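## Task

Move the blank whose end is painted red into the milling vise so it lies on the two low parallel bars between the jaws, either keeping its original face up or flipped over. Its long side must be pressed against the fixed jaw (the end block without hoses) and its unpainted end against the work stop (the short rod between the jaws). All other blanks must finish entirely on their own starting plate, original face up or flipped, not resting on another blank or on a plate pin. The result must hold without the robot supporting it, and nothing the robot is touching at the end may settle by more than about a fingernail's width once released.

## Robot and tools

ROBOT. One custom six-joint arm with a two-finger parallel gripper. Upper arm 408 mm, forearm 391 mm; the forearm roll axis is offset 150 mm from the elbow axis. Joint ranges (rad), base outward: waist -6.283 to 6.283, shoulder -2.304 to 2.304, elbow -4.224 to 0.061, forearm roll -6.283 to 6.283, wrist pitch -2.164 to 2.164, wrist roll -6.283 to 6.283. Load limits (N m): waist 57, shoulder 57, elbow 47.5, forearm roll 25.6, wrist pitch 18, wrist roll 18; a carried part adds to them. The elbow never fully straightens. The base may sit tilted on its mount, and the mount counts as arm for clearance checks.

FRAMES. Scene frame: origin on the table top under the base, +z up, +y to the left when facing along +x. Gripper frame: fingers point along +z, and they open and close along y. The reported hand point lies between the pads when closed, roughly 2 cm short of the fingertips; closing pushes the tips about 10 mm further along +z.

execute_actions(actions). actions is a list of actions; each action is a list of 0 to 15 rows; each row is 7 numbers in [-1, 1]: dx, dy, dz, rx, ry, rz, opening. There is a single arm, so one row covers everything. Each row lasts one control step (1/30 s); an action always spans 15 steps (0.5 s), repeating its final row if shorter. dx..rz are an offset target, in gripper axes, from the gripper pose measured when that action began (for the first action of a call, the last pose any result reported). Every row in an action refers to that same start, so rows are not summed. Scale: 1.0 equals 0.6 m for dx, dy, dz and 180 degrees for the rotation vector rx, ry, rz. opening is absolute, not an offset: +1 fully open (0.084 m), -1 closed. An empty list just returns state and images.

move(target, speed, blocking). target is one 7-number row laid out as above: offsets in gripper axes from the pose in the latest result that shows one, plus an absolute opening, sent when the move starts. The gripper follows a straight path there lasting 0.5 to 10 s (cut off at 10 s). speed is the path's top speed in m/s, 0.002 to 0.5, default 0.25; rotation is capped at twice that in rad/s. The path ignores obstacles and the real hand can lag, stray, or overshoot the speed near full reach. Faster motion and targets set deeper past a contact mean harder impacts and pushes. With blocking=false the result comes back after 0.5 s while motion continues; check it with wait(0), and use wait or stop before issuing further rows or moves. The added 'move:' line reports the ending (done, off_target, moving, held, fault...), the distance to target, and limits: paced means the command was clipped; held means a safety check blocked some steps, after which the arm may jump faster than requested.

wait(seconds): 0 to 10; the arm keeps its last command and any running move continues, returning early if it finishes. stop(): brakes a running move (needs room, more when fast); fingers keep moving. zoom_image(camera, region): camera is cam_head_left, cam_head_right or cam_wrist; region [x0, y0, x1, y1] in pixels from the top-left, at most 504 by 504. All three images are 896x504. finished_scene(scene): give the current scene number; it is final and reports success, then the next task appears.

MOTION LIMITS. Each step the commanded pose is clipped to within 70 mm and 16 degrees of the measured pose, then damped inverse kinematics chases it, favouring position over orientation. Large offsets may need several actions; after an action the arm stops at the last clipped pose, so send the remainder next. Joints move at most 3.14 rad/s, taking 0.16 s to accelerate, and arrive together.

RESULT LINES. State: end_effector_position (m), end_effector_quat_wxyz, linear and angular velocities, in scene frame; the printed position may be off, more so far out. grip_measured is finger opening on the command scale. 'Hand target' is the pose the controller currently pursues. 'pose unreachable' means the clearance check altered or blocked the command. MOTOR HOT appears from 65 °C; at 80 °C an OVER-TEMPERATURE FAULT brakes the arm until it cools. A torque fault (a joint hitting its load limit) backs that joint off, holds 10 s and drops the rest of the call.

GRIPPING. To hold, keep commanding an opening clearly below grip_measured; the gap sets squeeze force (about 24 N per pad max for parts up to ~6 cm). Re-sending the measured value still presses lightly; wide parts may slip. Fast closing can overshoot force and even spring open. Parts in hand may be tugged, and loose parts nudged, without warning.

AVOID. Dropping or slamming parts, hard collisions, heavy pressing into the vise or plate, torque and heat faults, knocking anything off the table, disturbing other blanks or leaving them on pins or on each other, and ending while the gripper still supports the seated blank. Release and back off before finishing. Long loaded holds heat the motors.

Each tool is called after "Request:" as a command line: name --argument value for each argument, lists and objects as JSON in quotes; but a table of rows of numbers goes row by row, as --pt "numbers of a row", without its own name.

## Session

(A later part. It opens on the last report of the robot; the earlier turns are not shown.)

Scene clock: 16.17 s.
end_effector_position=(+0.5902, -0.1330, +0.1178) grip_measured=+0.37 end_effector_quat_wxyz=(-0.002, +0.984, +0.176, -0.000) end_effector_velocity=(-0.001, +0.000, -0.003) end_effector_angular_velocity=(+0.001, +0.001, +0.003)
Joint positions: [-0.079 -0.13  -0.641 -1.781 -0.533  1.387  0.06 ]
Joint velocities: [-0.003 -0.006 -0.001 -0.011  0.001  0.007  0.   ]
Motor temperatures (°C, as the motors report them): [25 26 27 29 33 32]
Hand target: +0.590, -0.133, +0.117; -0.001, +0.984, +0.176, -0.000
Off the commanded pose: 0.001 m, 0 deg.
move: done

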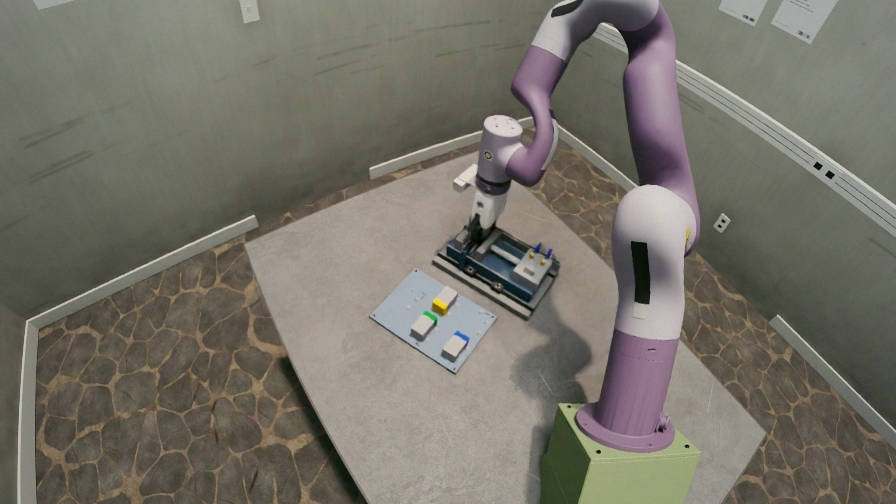

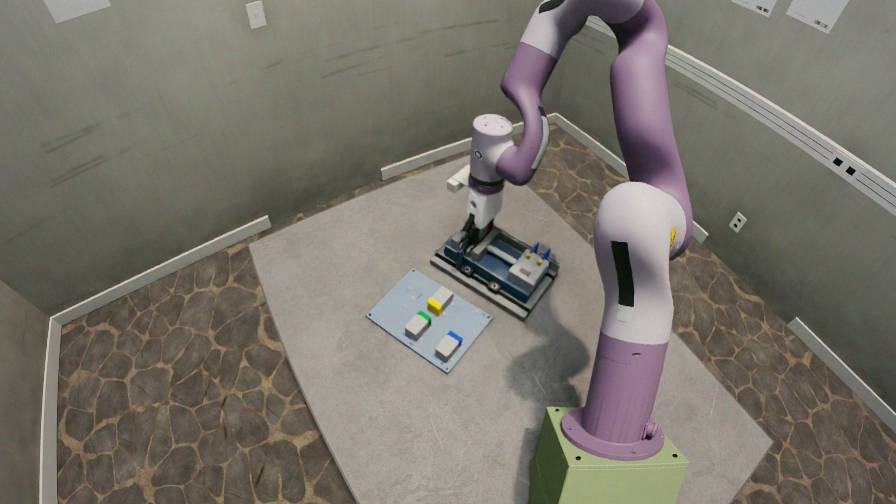

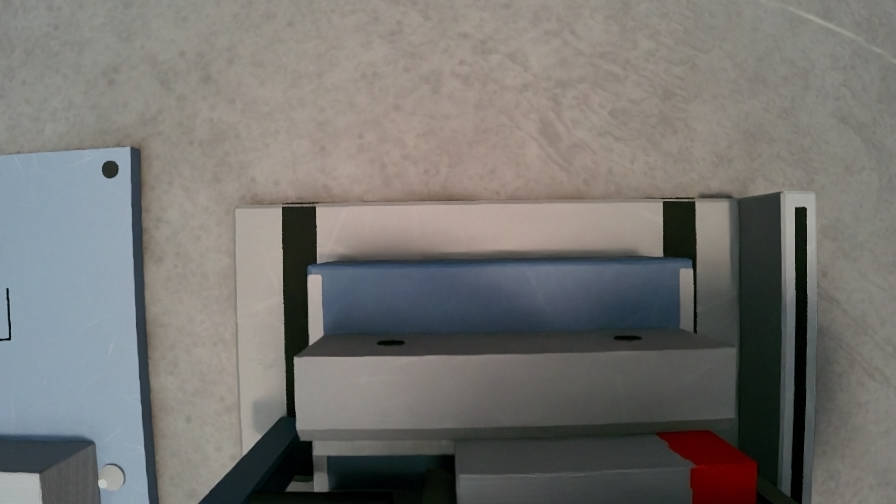

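Request:
execute_actions --actions '[[[0,0,0,0,0,0,0.55]],[[0,0,-0.005,0,0,0,0.55],[0,0,-0.008,0,0,0,0.55],[0,0,-0.012,0,0,0,0.55],[0,0,-0.016,0,0,0,0.55]]]'

Request:
move --target '[0.002,-0.033,0,0,0,0,0.55]' --speed 0.02

Scene clock: 17.70 s.
end_effector_position=(+0.5902, -0.1331, +0.1270) grip_measured=+0.54 end_effector_quat_wxyz=(-0.001, +0.984, +0.176, -0.000) end_effector_velocity=(-0.000, -0.000, +0.003) end_effector_angular_velocity=(-0.000, +0.002, +0.001)
Joint positions: [-0.067 -0.107 -0.635 -1.741 -0.536  1.353  0.067]
Joint velocities: [ 0.004  0.007  0.001  0.017 -0.001 -0.016  0.   ]
Motor temperatures (°C, as the motors report them): [25 26 27 29 33 32]
Hand target: +0.590, -0.133, +0.127; -0.001, +0.984, +0.176, -0.000
Off the commanded pose: 0.000 m, 0 deg.

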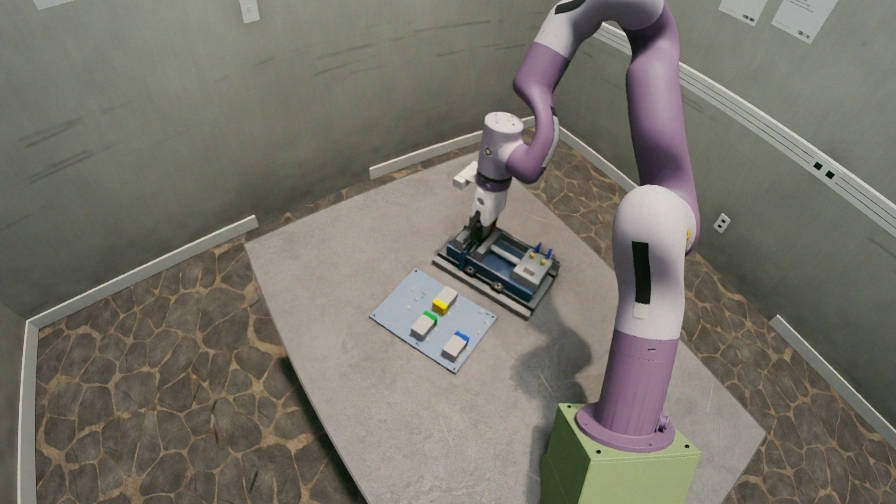

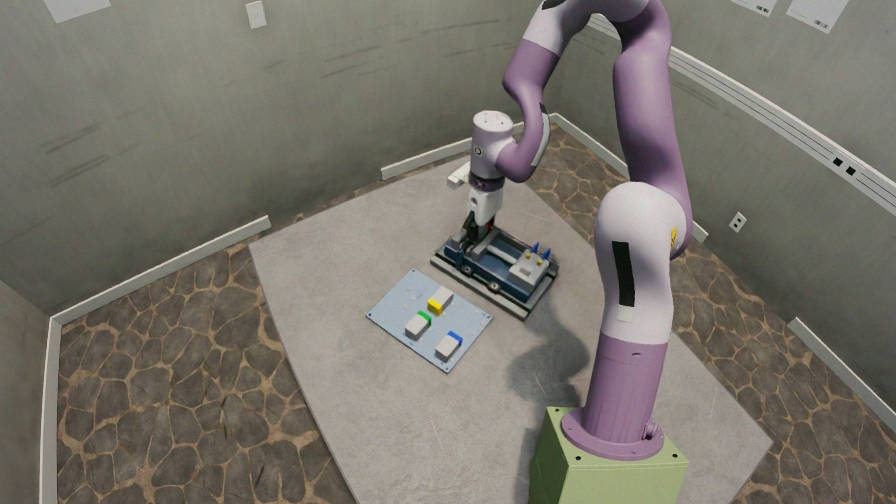

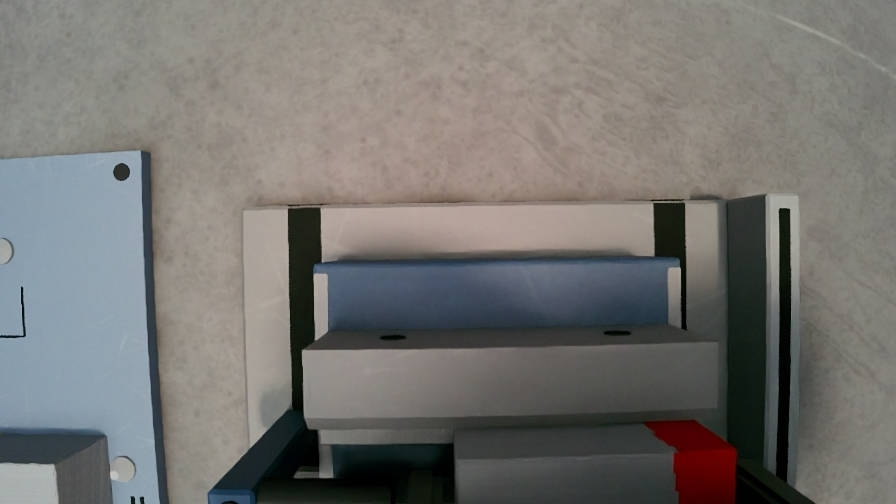

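Scene clock: 18.97 s.
end_effector_position=(+0.5847, -0.1146, +0.1271) grip_measured=+0.55 end_effector_quat_wxyz=(-0.001, +0.984, +0.176, -0.000) end_effector_velocity=(+0.001, +0.001, +0.000) end_effector_angular_velocity=(-0.006, -0.003, -0.002)
Joint positions: [-0.024 -0.129 -0.625 -1.75  -0.563  1.407  0.067]
Joint velocities: [ 0.005 -0.002 -0.    -0.002 -0.009  0.008  0.   ]
Motor temperatures (°C, as the motors report them): [25 26 27 29 33 32]
Hand target: +0.585, -0.114, +0.127; -0.001, +0.984, +0.176, -0.000
Off the commanded pose: 0.001 m, 0 deg.
move: done

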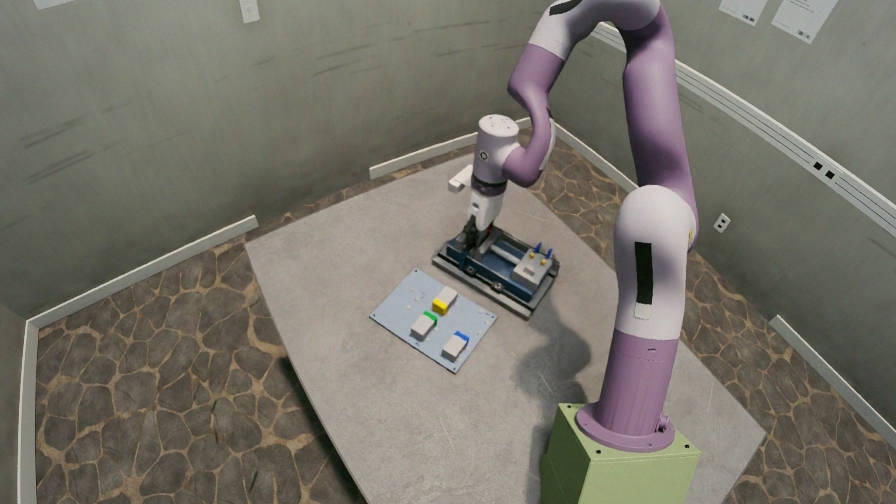

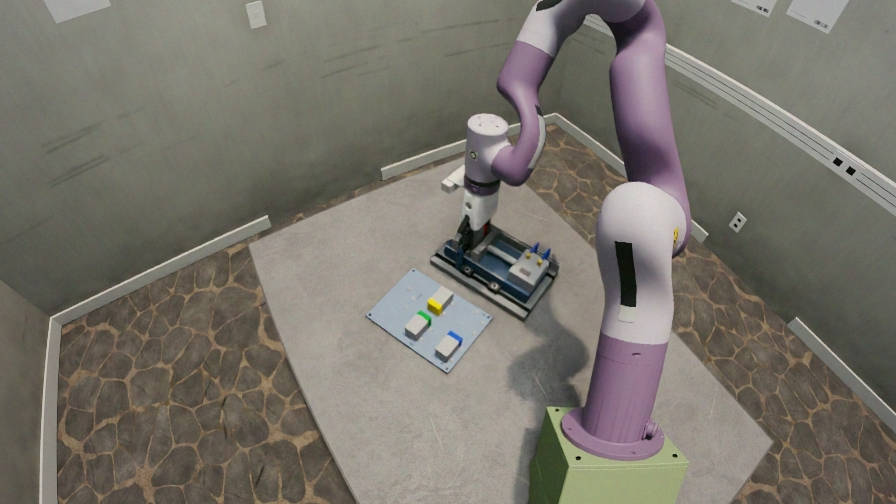

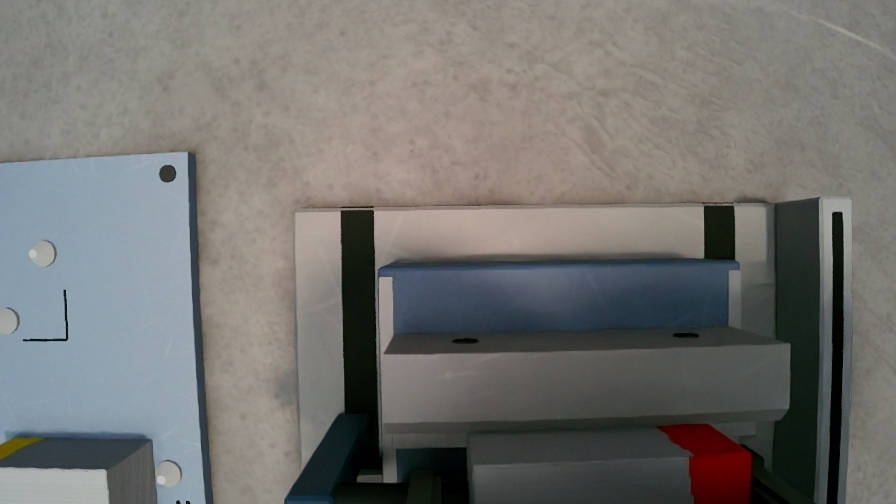

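Push slightly more, open, then back off behind the block to inspect.

Request:
execute_actions --actions '[[[0,-0.003,0,0,0,0,0.55]],[[0,0,0,0,0,0,1]]]'

Request:
move --target '[-0.062,0.006,-0.005,0,0,0,1]' --speed 0.1

Scene clock: 20.37 s.
end_effector_position=(+0.5843, -0.1135, +0.1272) grip_measured=+1.00 end_effector_quat_wxyz=(-0.000, +0.984, +0.176, +0.000) end_effector_velocity=(+0.001, -0.002, +0.000) end_effector_angular_velocity=(-0.006, -0.002, +0.000)
Joint positions: [-0.021 -0.131 -0.624 -1.751 -0.567  1.412  0.084]
Joint velocities: [-0.001  0.001 -0.001 -0.    -0.005 -0.001  0.   ]
Motor temperatures (°C, as the motors report them): [25 26 27 29 33 32]
Hand target: +0.584, -0.114, +0.127; +0.000, +0.984, +0.176, +0.000
Off the commanded pose: 0.000 m, 0 deg.

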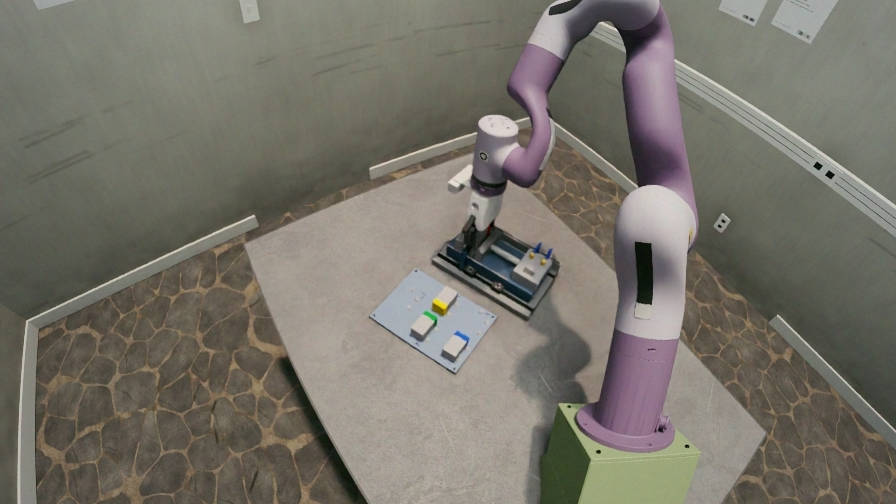

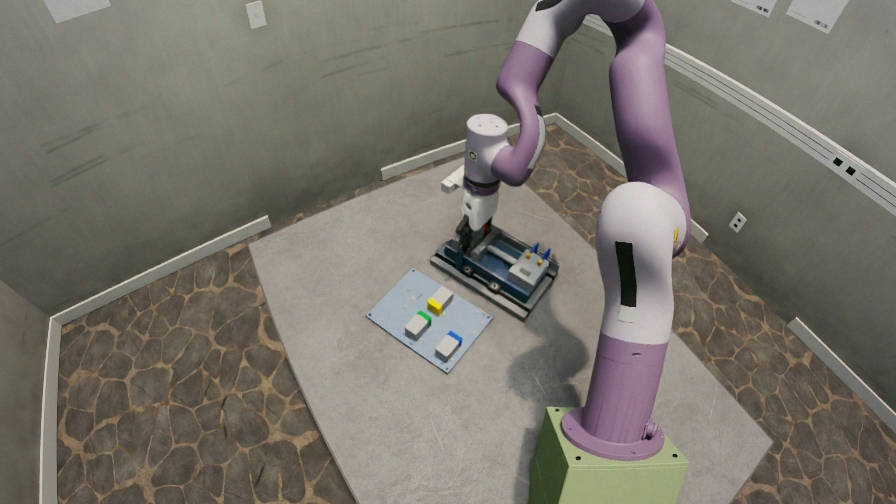

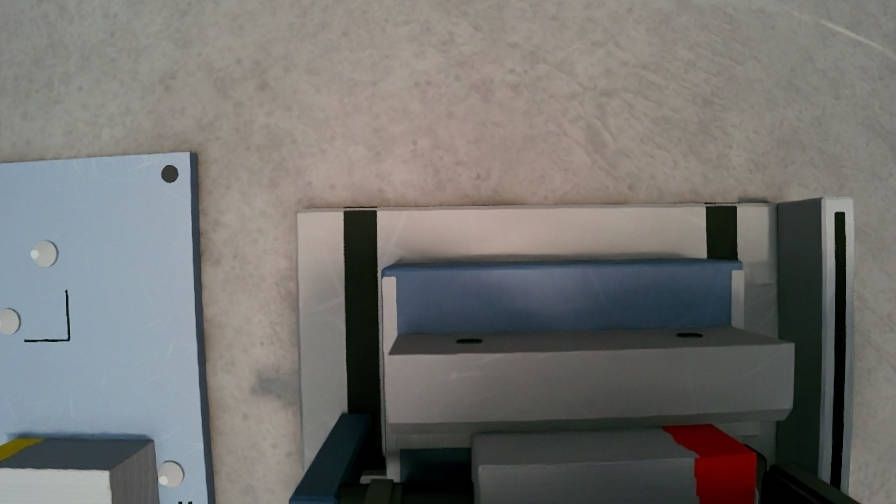

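Scene clock: 21.30 s.
end_effector_position=(+0.5509, -0.1296, +0.1301) grip_measured=+1.00 end_effector_quat_wxyz=(-0.000, +0.984, +0.176, +0.000) end_effector_velocity=(-0.001, -0.001, +0.001) end_effector_angular_velocity=(+0.000, -0.003, -0.000)
Joint positions: [-0.058 -0.075 -0.529 -1.849 -0.559  1.489  0.084]
Joint velocities: [-0.002  0.005  0.005 -0.009  0.     0.007  0.   ]
Motor temperatures (°C, as the motors report them): [25 26 27 29 33 32]
Hand target: +0.551, -0.130, +0.130; -0.000, +0.984, +0.176, +0.000
Off the commanded pose: 0.000 m, 0 deg.
move: done

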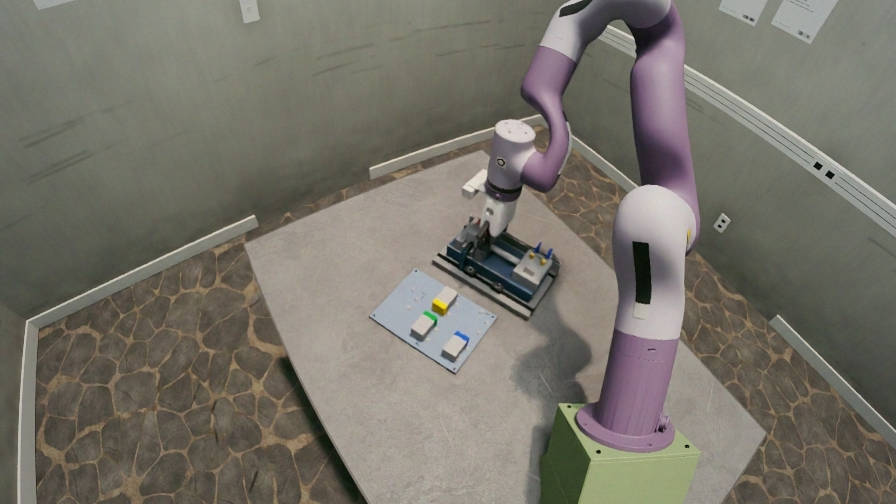

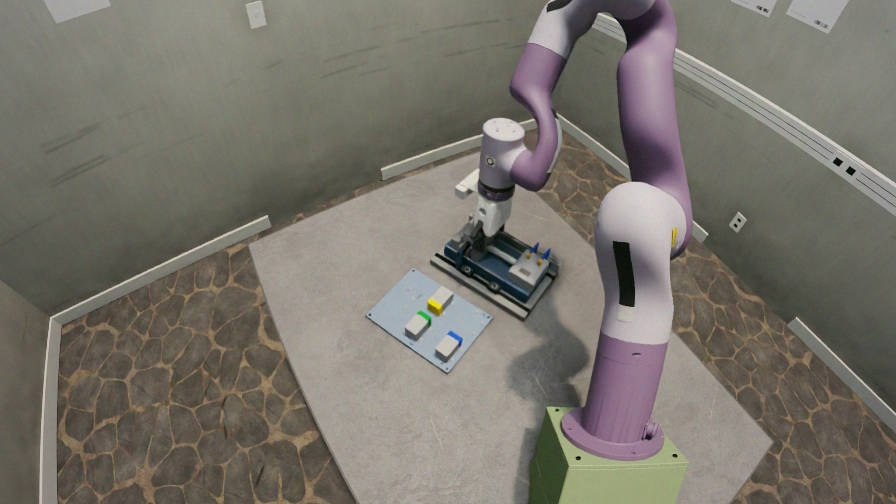

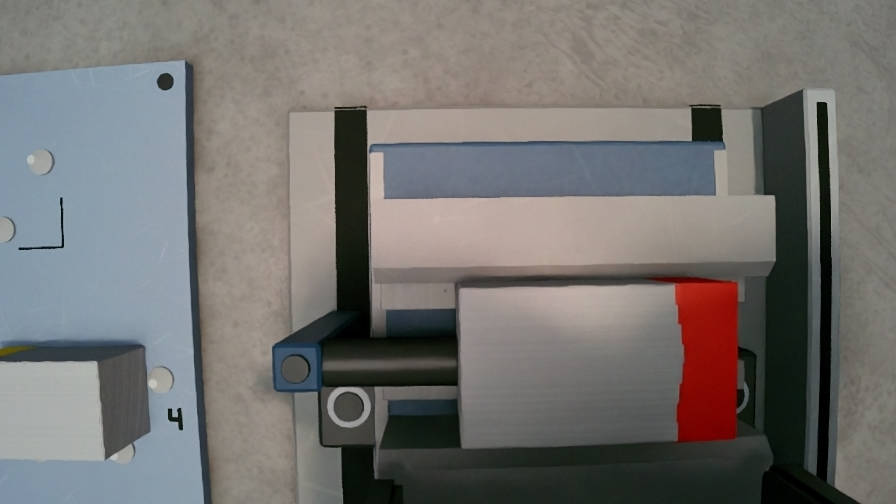

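Request:
zoom_image --camera "cam_wrist" --region '[420,250,600,400]'

Request:
zoom_image --camera "cam_wrist" --region '[620,250,790,320]'

Region (420, 250, 600, 400) of cam_wrist's 896x504 image, scaled by 2.800, with more detail than that image has.

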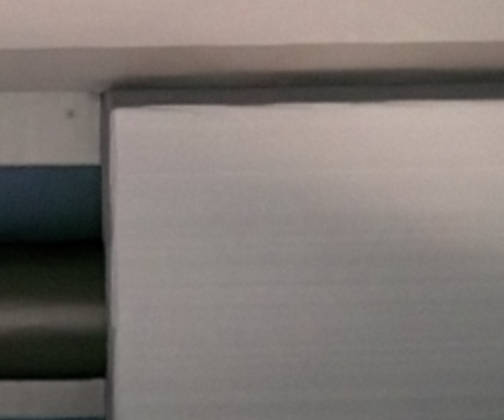

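Region (620, 250, 790, 320) of cam_wrist's 896x504 image, scaled by 2.965, with more detail than that image has; it fills the top 208 rows of this view, and the rest is white.

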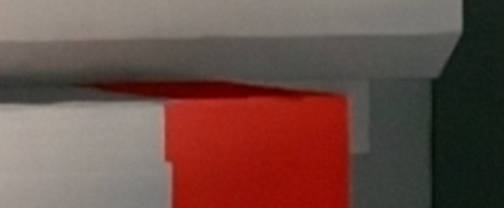

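Request:
move --target '[0,0.005,0.009,0,0,0,-0.6]'

Request:
move --target '[0.015,-0.002,0,0,0,0,-0.6]' --speed 0.015

Scene clock: 22.63 s.
end_effector_position=(+0.5525, -0.1318, +0.1280) grip_measured=-0.21 end_effector_quat_wxyz=(-0.002, +0.985, +0.175, +0.003) end_effector_velocity=(-0.000, -0.002, -0.001) end_effector_angular_velocity=(-0.001, -0.001, -0.003)
Joint positions: [-0.069 -0.076 -0.531 -1.871 -0.55   1.501  0.035]
Joint velocities: [-0.004  0.001  0.001 -0.007 -0.     0.006  0.   ]
Motor temperatures (°C, as the motors report them): [25 26 27 29 33 32]
Hand target: +0.552, -0.132, +0.125; -0.000, +0.984, +0.176, +0.000
Off the commanded pose: 0.003 m, 0 deg.
move: done

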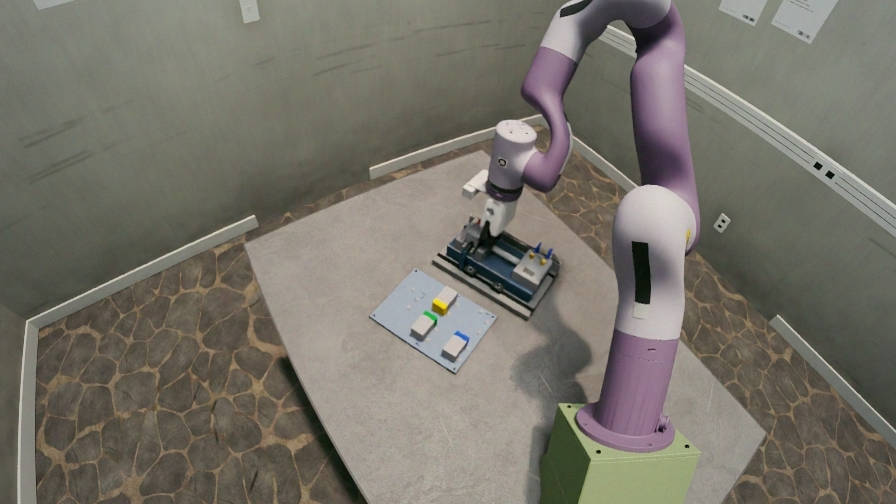

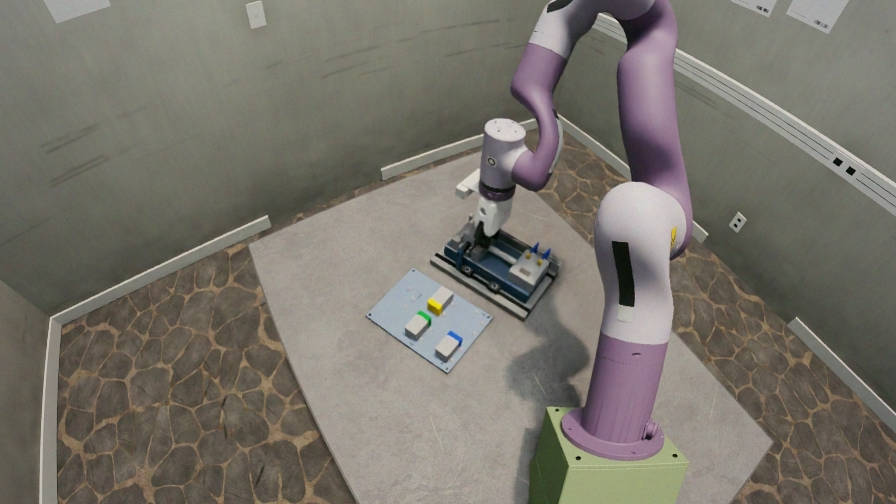

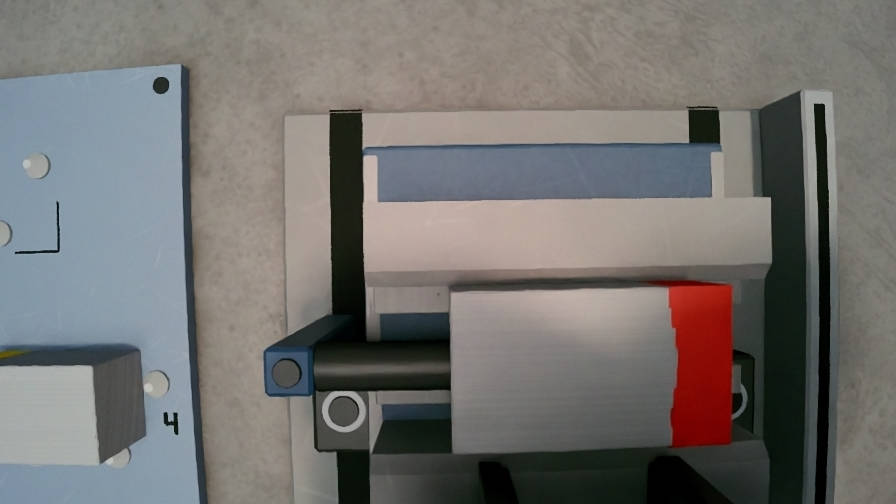

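Scene clock: 23.67 s.
end_effector_position=(+0.5601, -0.1285, +0.1291) grip_measured=-0.37 end_effector_quat_wxyz=(-0.002, +0.985, +0.174, +0.003) end_effector_velocity=(+0.000, +0.000, -0.000) end_effector_angular_velocity=(+0.000, +0.001, -0.001)
Joint positions: [-0.058 -0.084 -0.551 -1.841 -0.553  1.48   0.028]
Joint velocities: [-0.    -0.    -0.001  0.003  0.    -0.002 -0.   ]
Motor temperatures (°C, as the motors report them): [25 26 27 29 33 32]
Hand target: +0.561, -0.128, +0.128; -0.002, +0.985, +0.175, +0.003
Off the commanded pose: 0.001 m, 0 deg.
move: done

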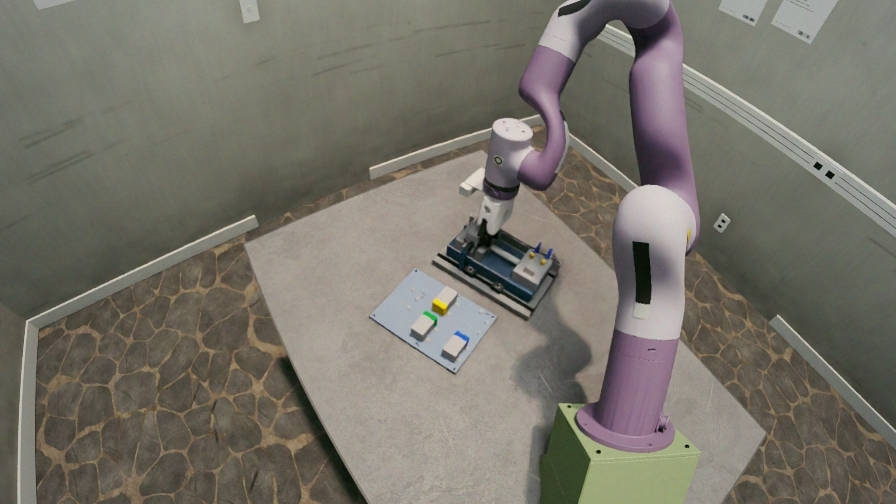

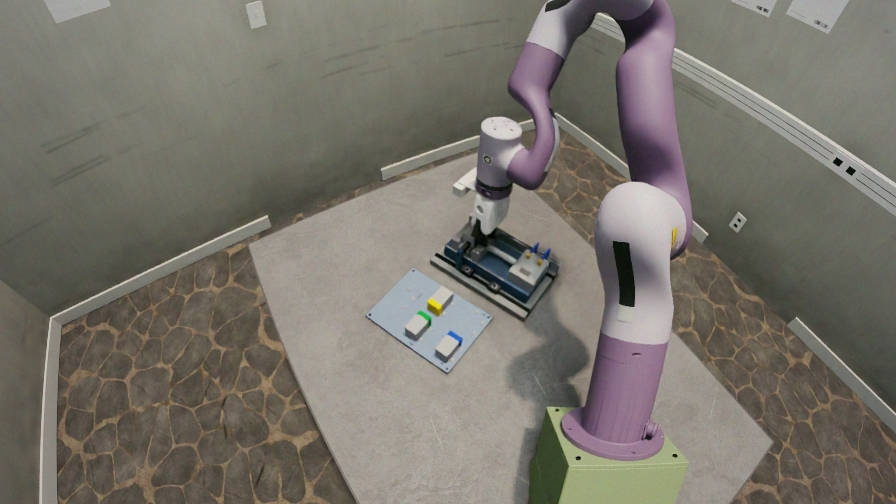

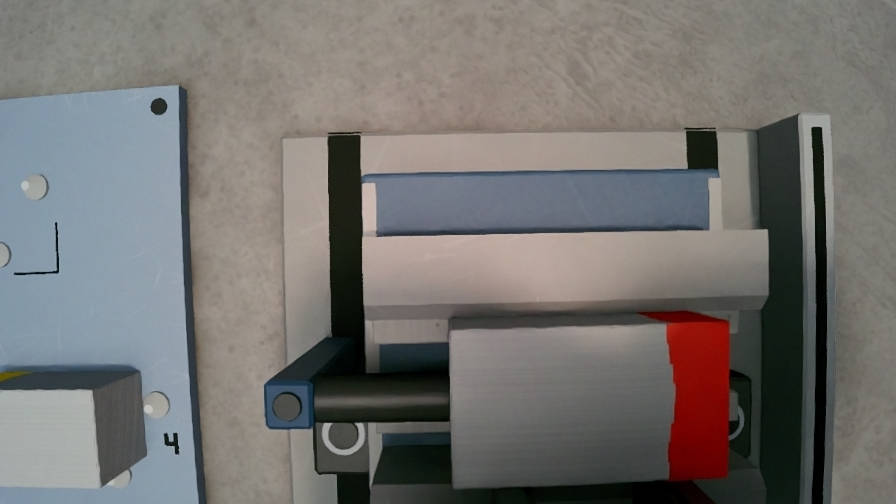

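The tips are touching the jaw top; lift a little, then push.

Request:
execute_actions --actions '[[[0,0,-0.005,0,0,0,-0.4]],[[0.002,-0.001,0,0,0,0,-0.4],[0.002,-0.001,0,0,0,0,-0.4],[0.004,-0.002,0,0,0,0,-0.4],[0.004,-0.002,0,0,0,0,-0.4],[0.006,-0.002,0,0,0,0,-0.4]]]'

Request:
move --target '[-0.02,-0.004,-0.004,0,0,0,-0.4]' --speed 0.05

Request:
zoom_image --camera "cam_wrist" --region '[420,240,790,410]'

Scene clock: 25.40 s.
end_effector_position=(+0.5615, -0.1269, +0.1315) grip_measured=-0.42 end_effector_quat_wxyz=(-0.000, +0.985, +0.174, +0.002) end_effector_velocity=(-0.001, +0.003, -0.000) end_effector_angular_velocity=(+0.005, +0.003, +0.004)
Joint positions: [-0.048 -0.082 -0.555 -1.816 -0.558  1.463  0.026]
Joint velocities: [ 0.004 -0.003 -0.001  0.003  0.003 -0.003 -0.   ]
Motor temperatures (°C, as the motors report them): [25 26 27 29 33 32]
Hand target: +0.564, -0.126, +0.132; -0.002, +0.985, +0.174, +0.003
Off the commanded pose: 0.002 m, 0 deg.

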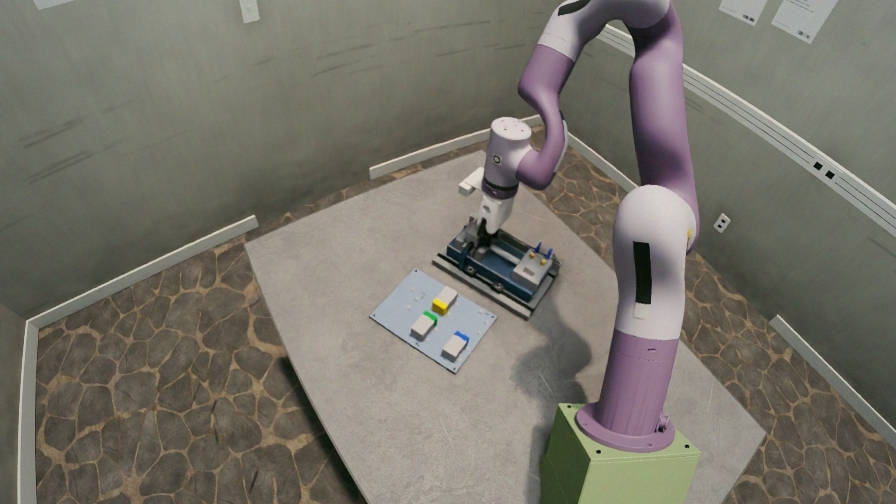

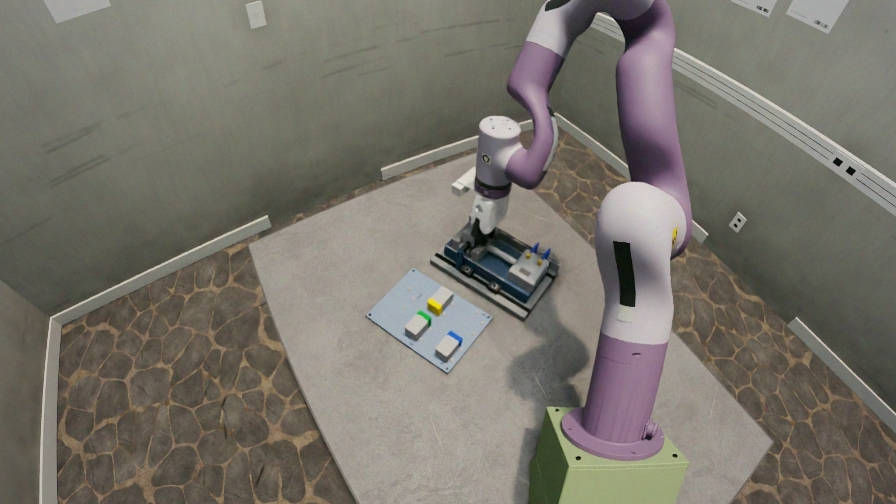

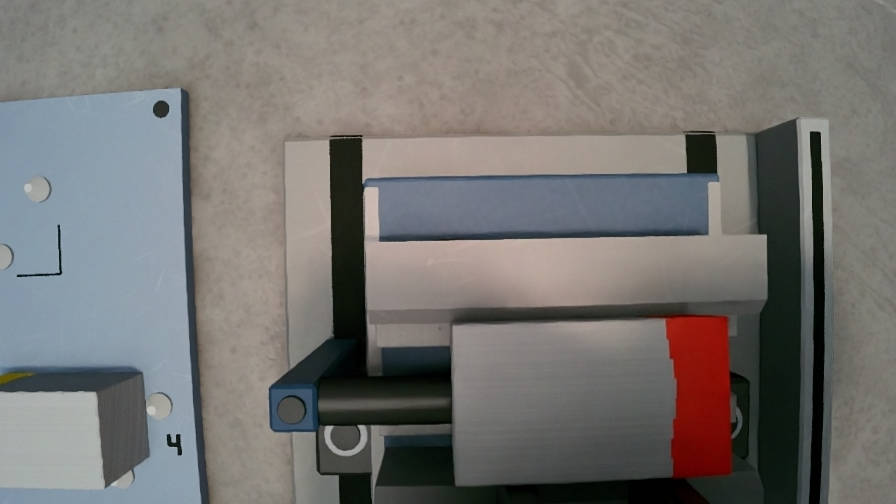

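Scene clock: 26.23 s.
end_effector_position=(+0.5496, -0.1286, +0.1338) grip_measured=-0.42 end_effector_quat_wxyz=(-0.001, +0.985, +0.174, +0.002) end_effector_velocity=(-0.002, -0.000, +0.000) end_effector_angular_velocity=(-0.002, +0.001, -0.001)
Joint positions: [-0.051 -0.065 -0.522 -1.843 -0.561  1.491  0.026]
Joint velocities: [ 0.     0.002  0.006 -0.003 -0.002  0.005  0.   ]
Motor temperatures (°C, as the motors report them): [25 26 27 29 33 32]
Hand target: +0.549, -0.129, +0.134; -0.000, +0.985, +0.174, +0.002
Off the commanded pose: 0.000 m, 0 deg.
move: done

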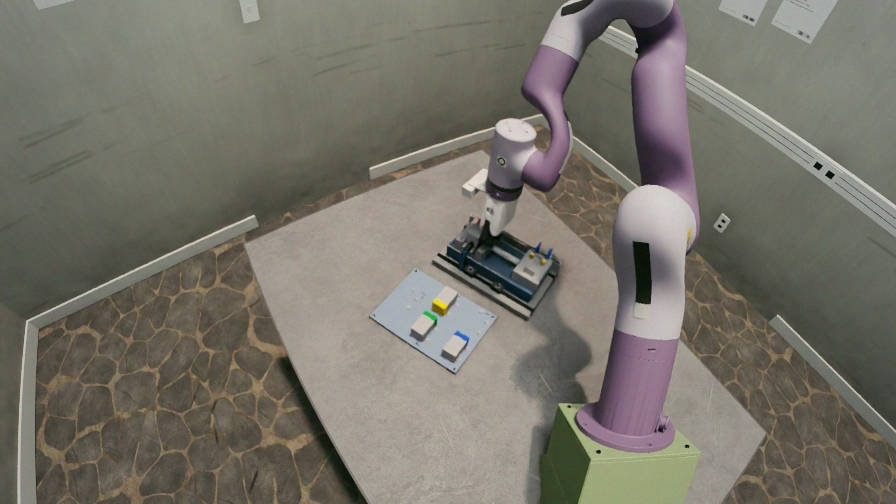

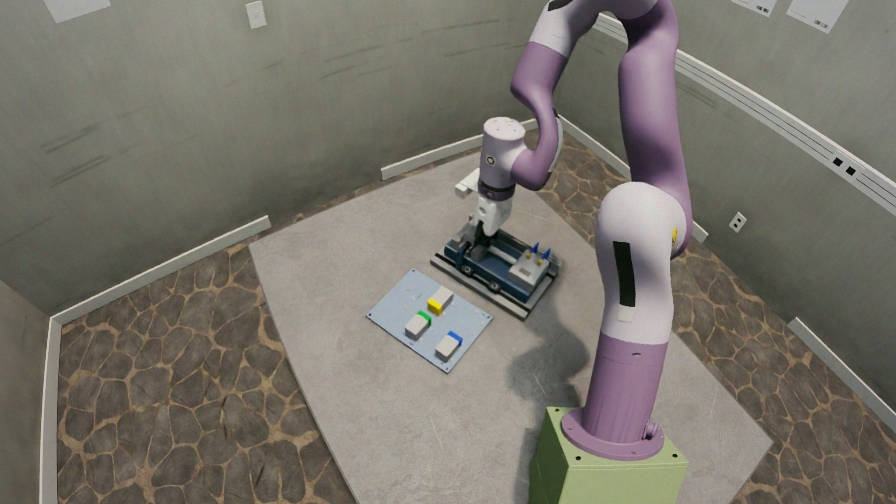

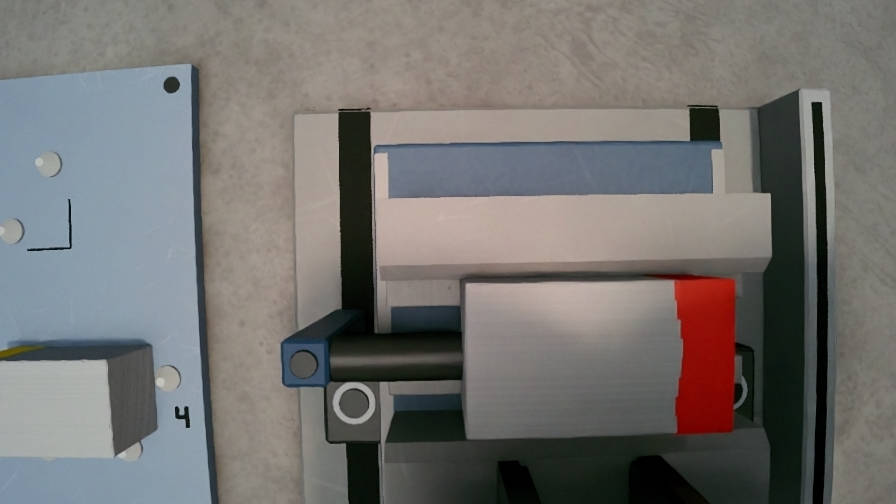

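Region (420, 240, 790, 410) of cam_wrist's 896x504 image, scaled by 1.362, with more detail than that image has; it fills the top 232 rows of this view, and the rest is white.

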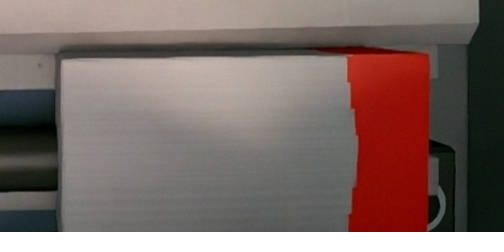

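Request:
move --target '[0.017,0,0.005,0,0,0,-0.4]' --speed 0.015

Request:
move --target '[-0.02,0,-0.003,0,0,0,-0.4]' --speed 0.04

Request:
zoom_image --camera "cam_wrist" --region '[620,240,790,320]'

Request:
zoom_image --camera "cam_wrist" --region '[420,245,560,385]'

Scene clock: 27.90 s.
end_effector_position=(+0.5585, -0.1253, +0.1309) grip_measured=-0.42 end_effector_quat_wxyz=(-0.000, +0.985, +0.174, +0.001) end_effector_velocity=(+0.001, +0.001, -0.001) end_effector_angular_velocity=(-0.003, +0.003, +0.004)
Joint positions: [-0.046 -0.084 -0.548 -1.825 -0.561  1.477  0.026]
Joint velocities: [ 0.002 -0.007 -0.006  0.008 -0.003 -0.009 -0.   ]
Motor temperatures (°C, as the motors report them): [25 26 27 29 33 32]
Hand target: +0.559, -0.125, +0.131; -0.001, +0.985, +0.174, +0.002
Off the commanded pose: 0.001 m, 0 deg.
move: done

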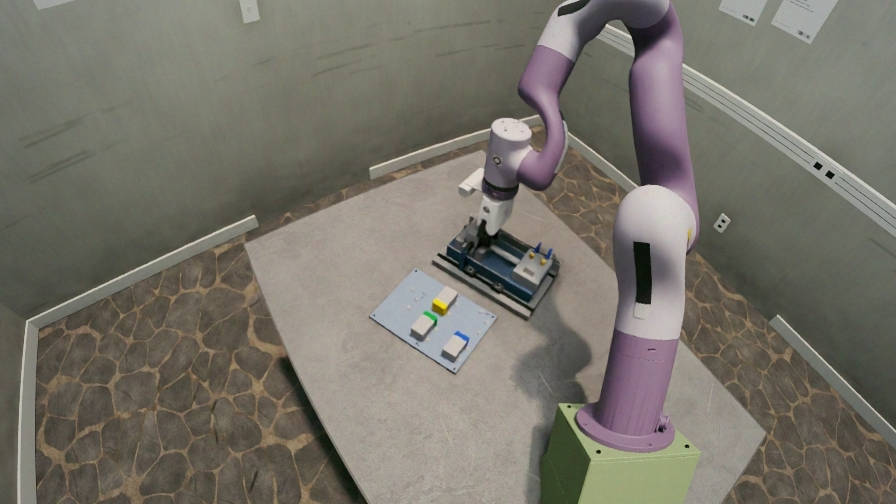

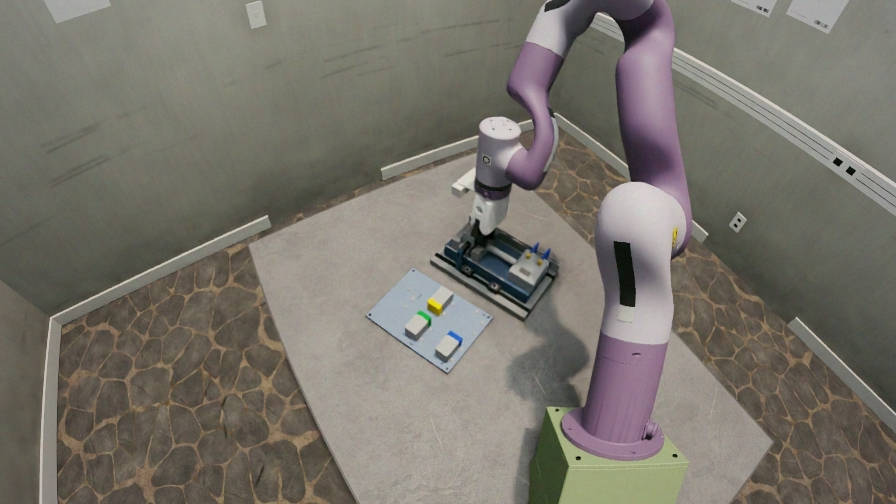

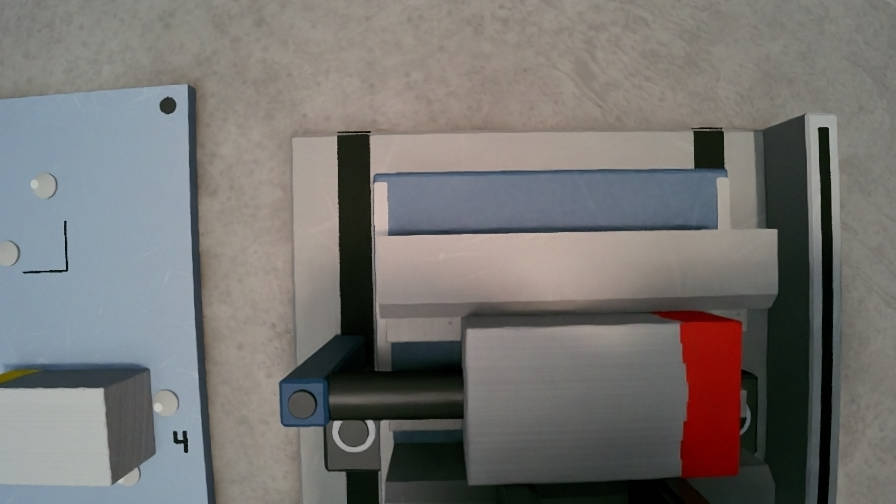

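Scene clock: 28.70 s.
end_effector_position=(+0.5474, -0.1293, +0.1326) grip_measured=-0.42 end_effector_quat_wxyz=(-0.000, +0.985, +0.174, +0.001) end_effector_velocity=(-0.002, -0.001, +0.000) end_effector_angular_velocity=(+0.000, -0.000, -0.001)
Joint positions: [-0.054 -0.066 -0.517 -1.854 -0.561  1.501  0.026]
Joint velocities: [-0.002  0.004  0.006 -0.007 -0.     0.007  0.   ]
Motor temperatures (°C, as the motors report them): [25 26 27 29 33 32]
Hand target: +0.547, -0.129, +0.133; -0.000, +0.985, +0.174, +0.001
Off the commanded pose: 0.000 m, 0 deg.
move: done

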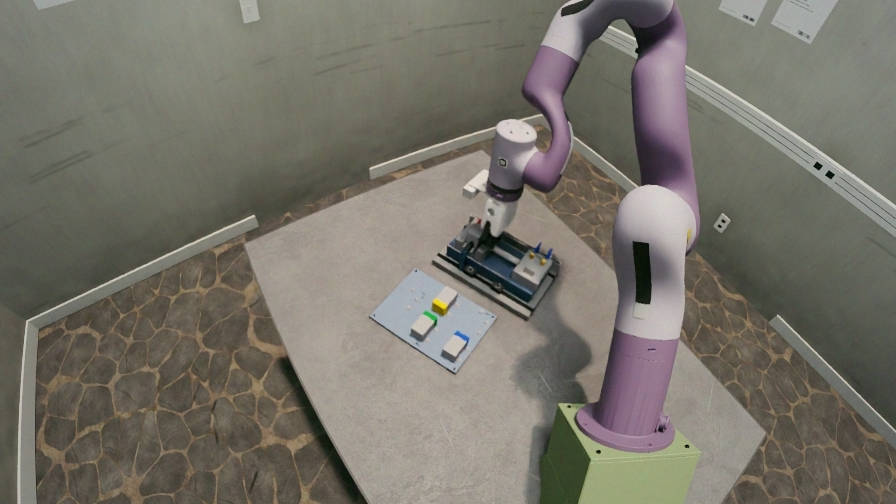

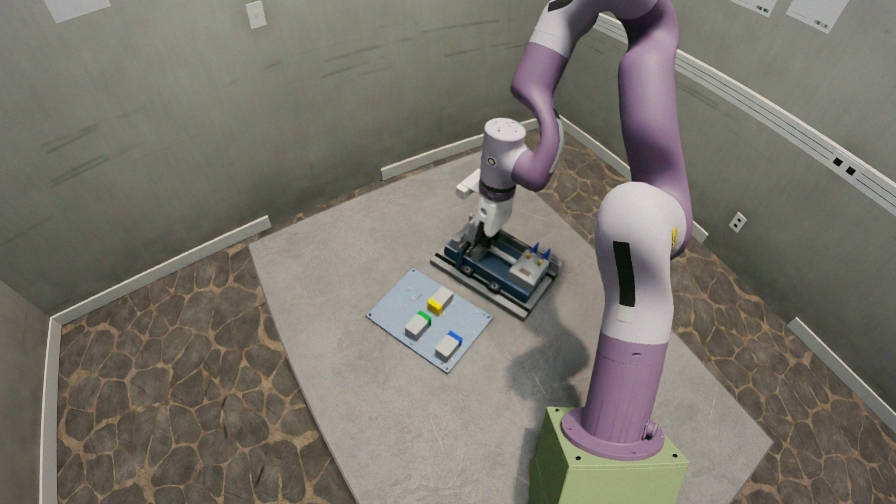

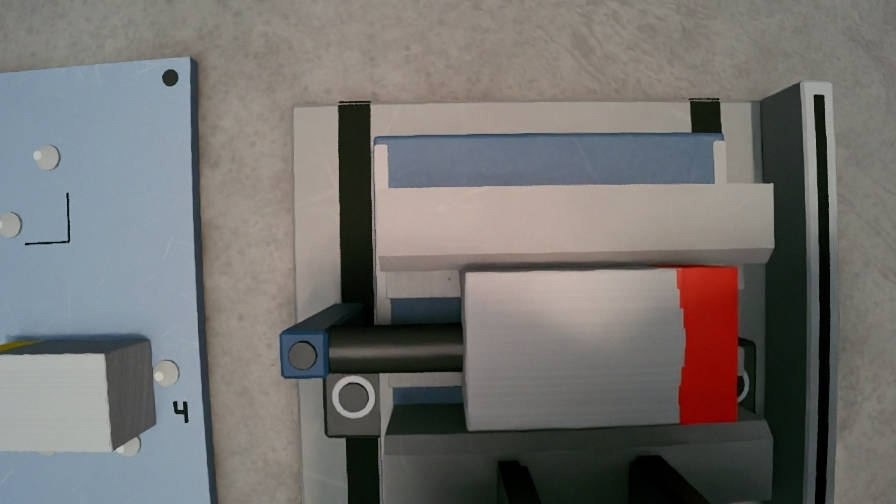

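Region (620, 240, 790, 320) of cam_wrist's 896x504 image, scaled by 2.965, with more detail than that image has; it fills the top 237 rows of this view, and the rest is white.

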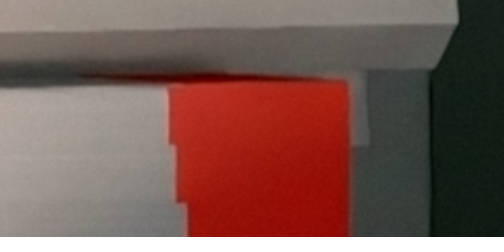

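Region (420, 245, 560, 385) of cam_wrist's 896x504 image, scaled by 3.600, with more detail than that image has.

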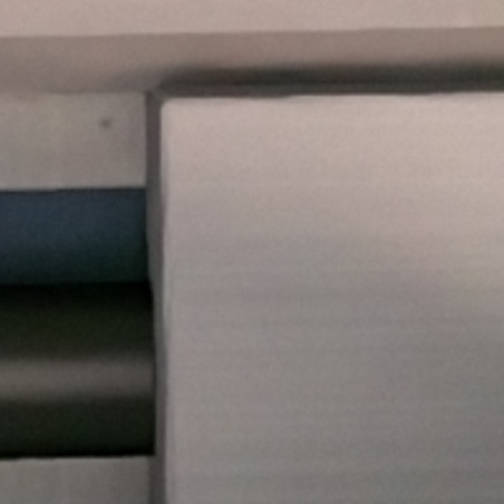

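Request:
finished_scene --scene 1

The scene is finished: the task was done.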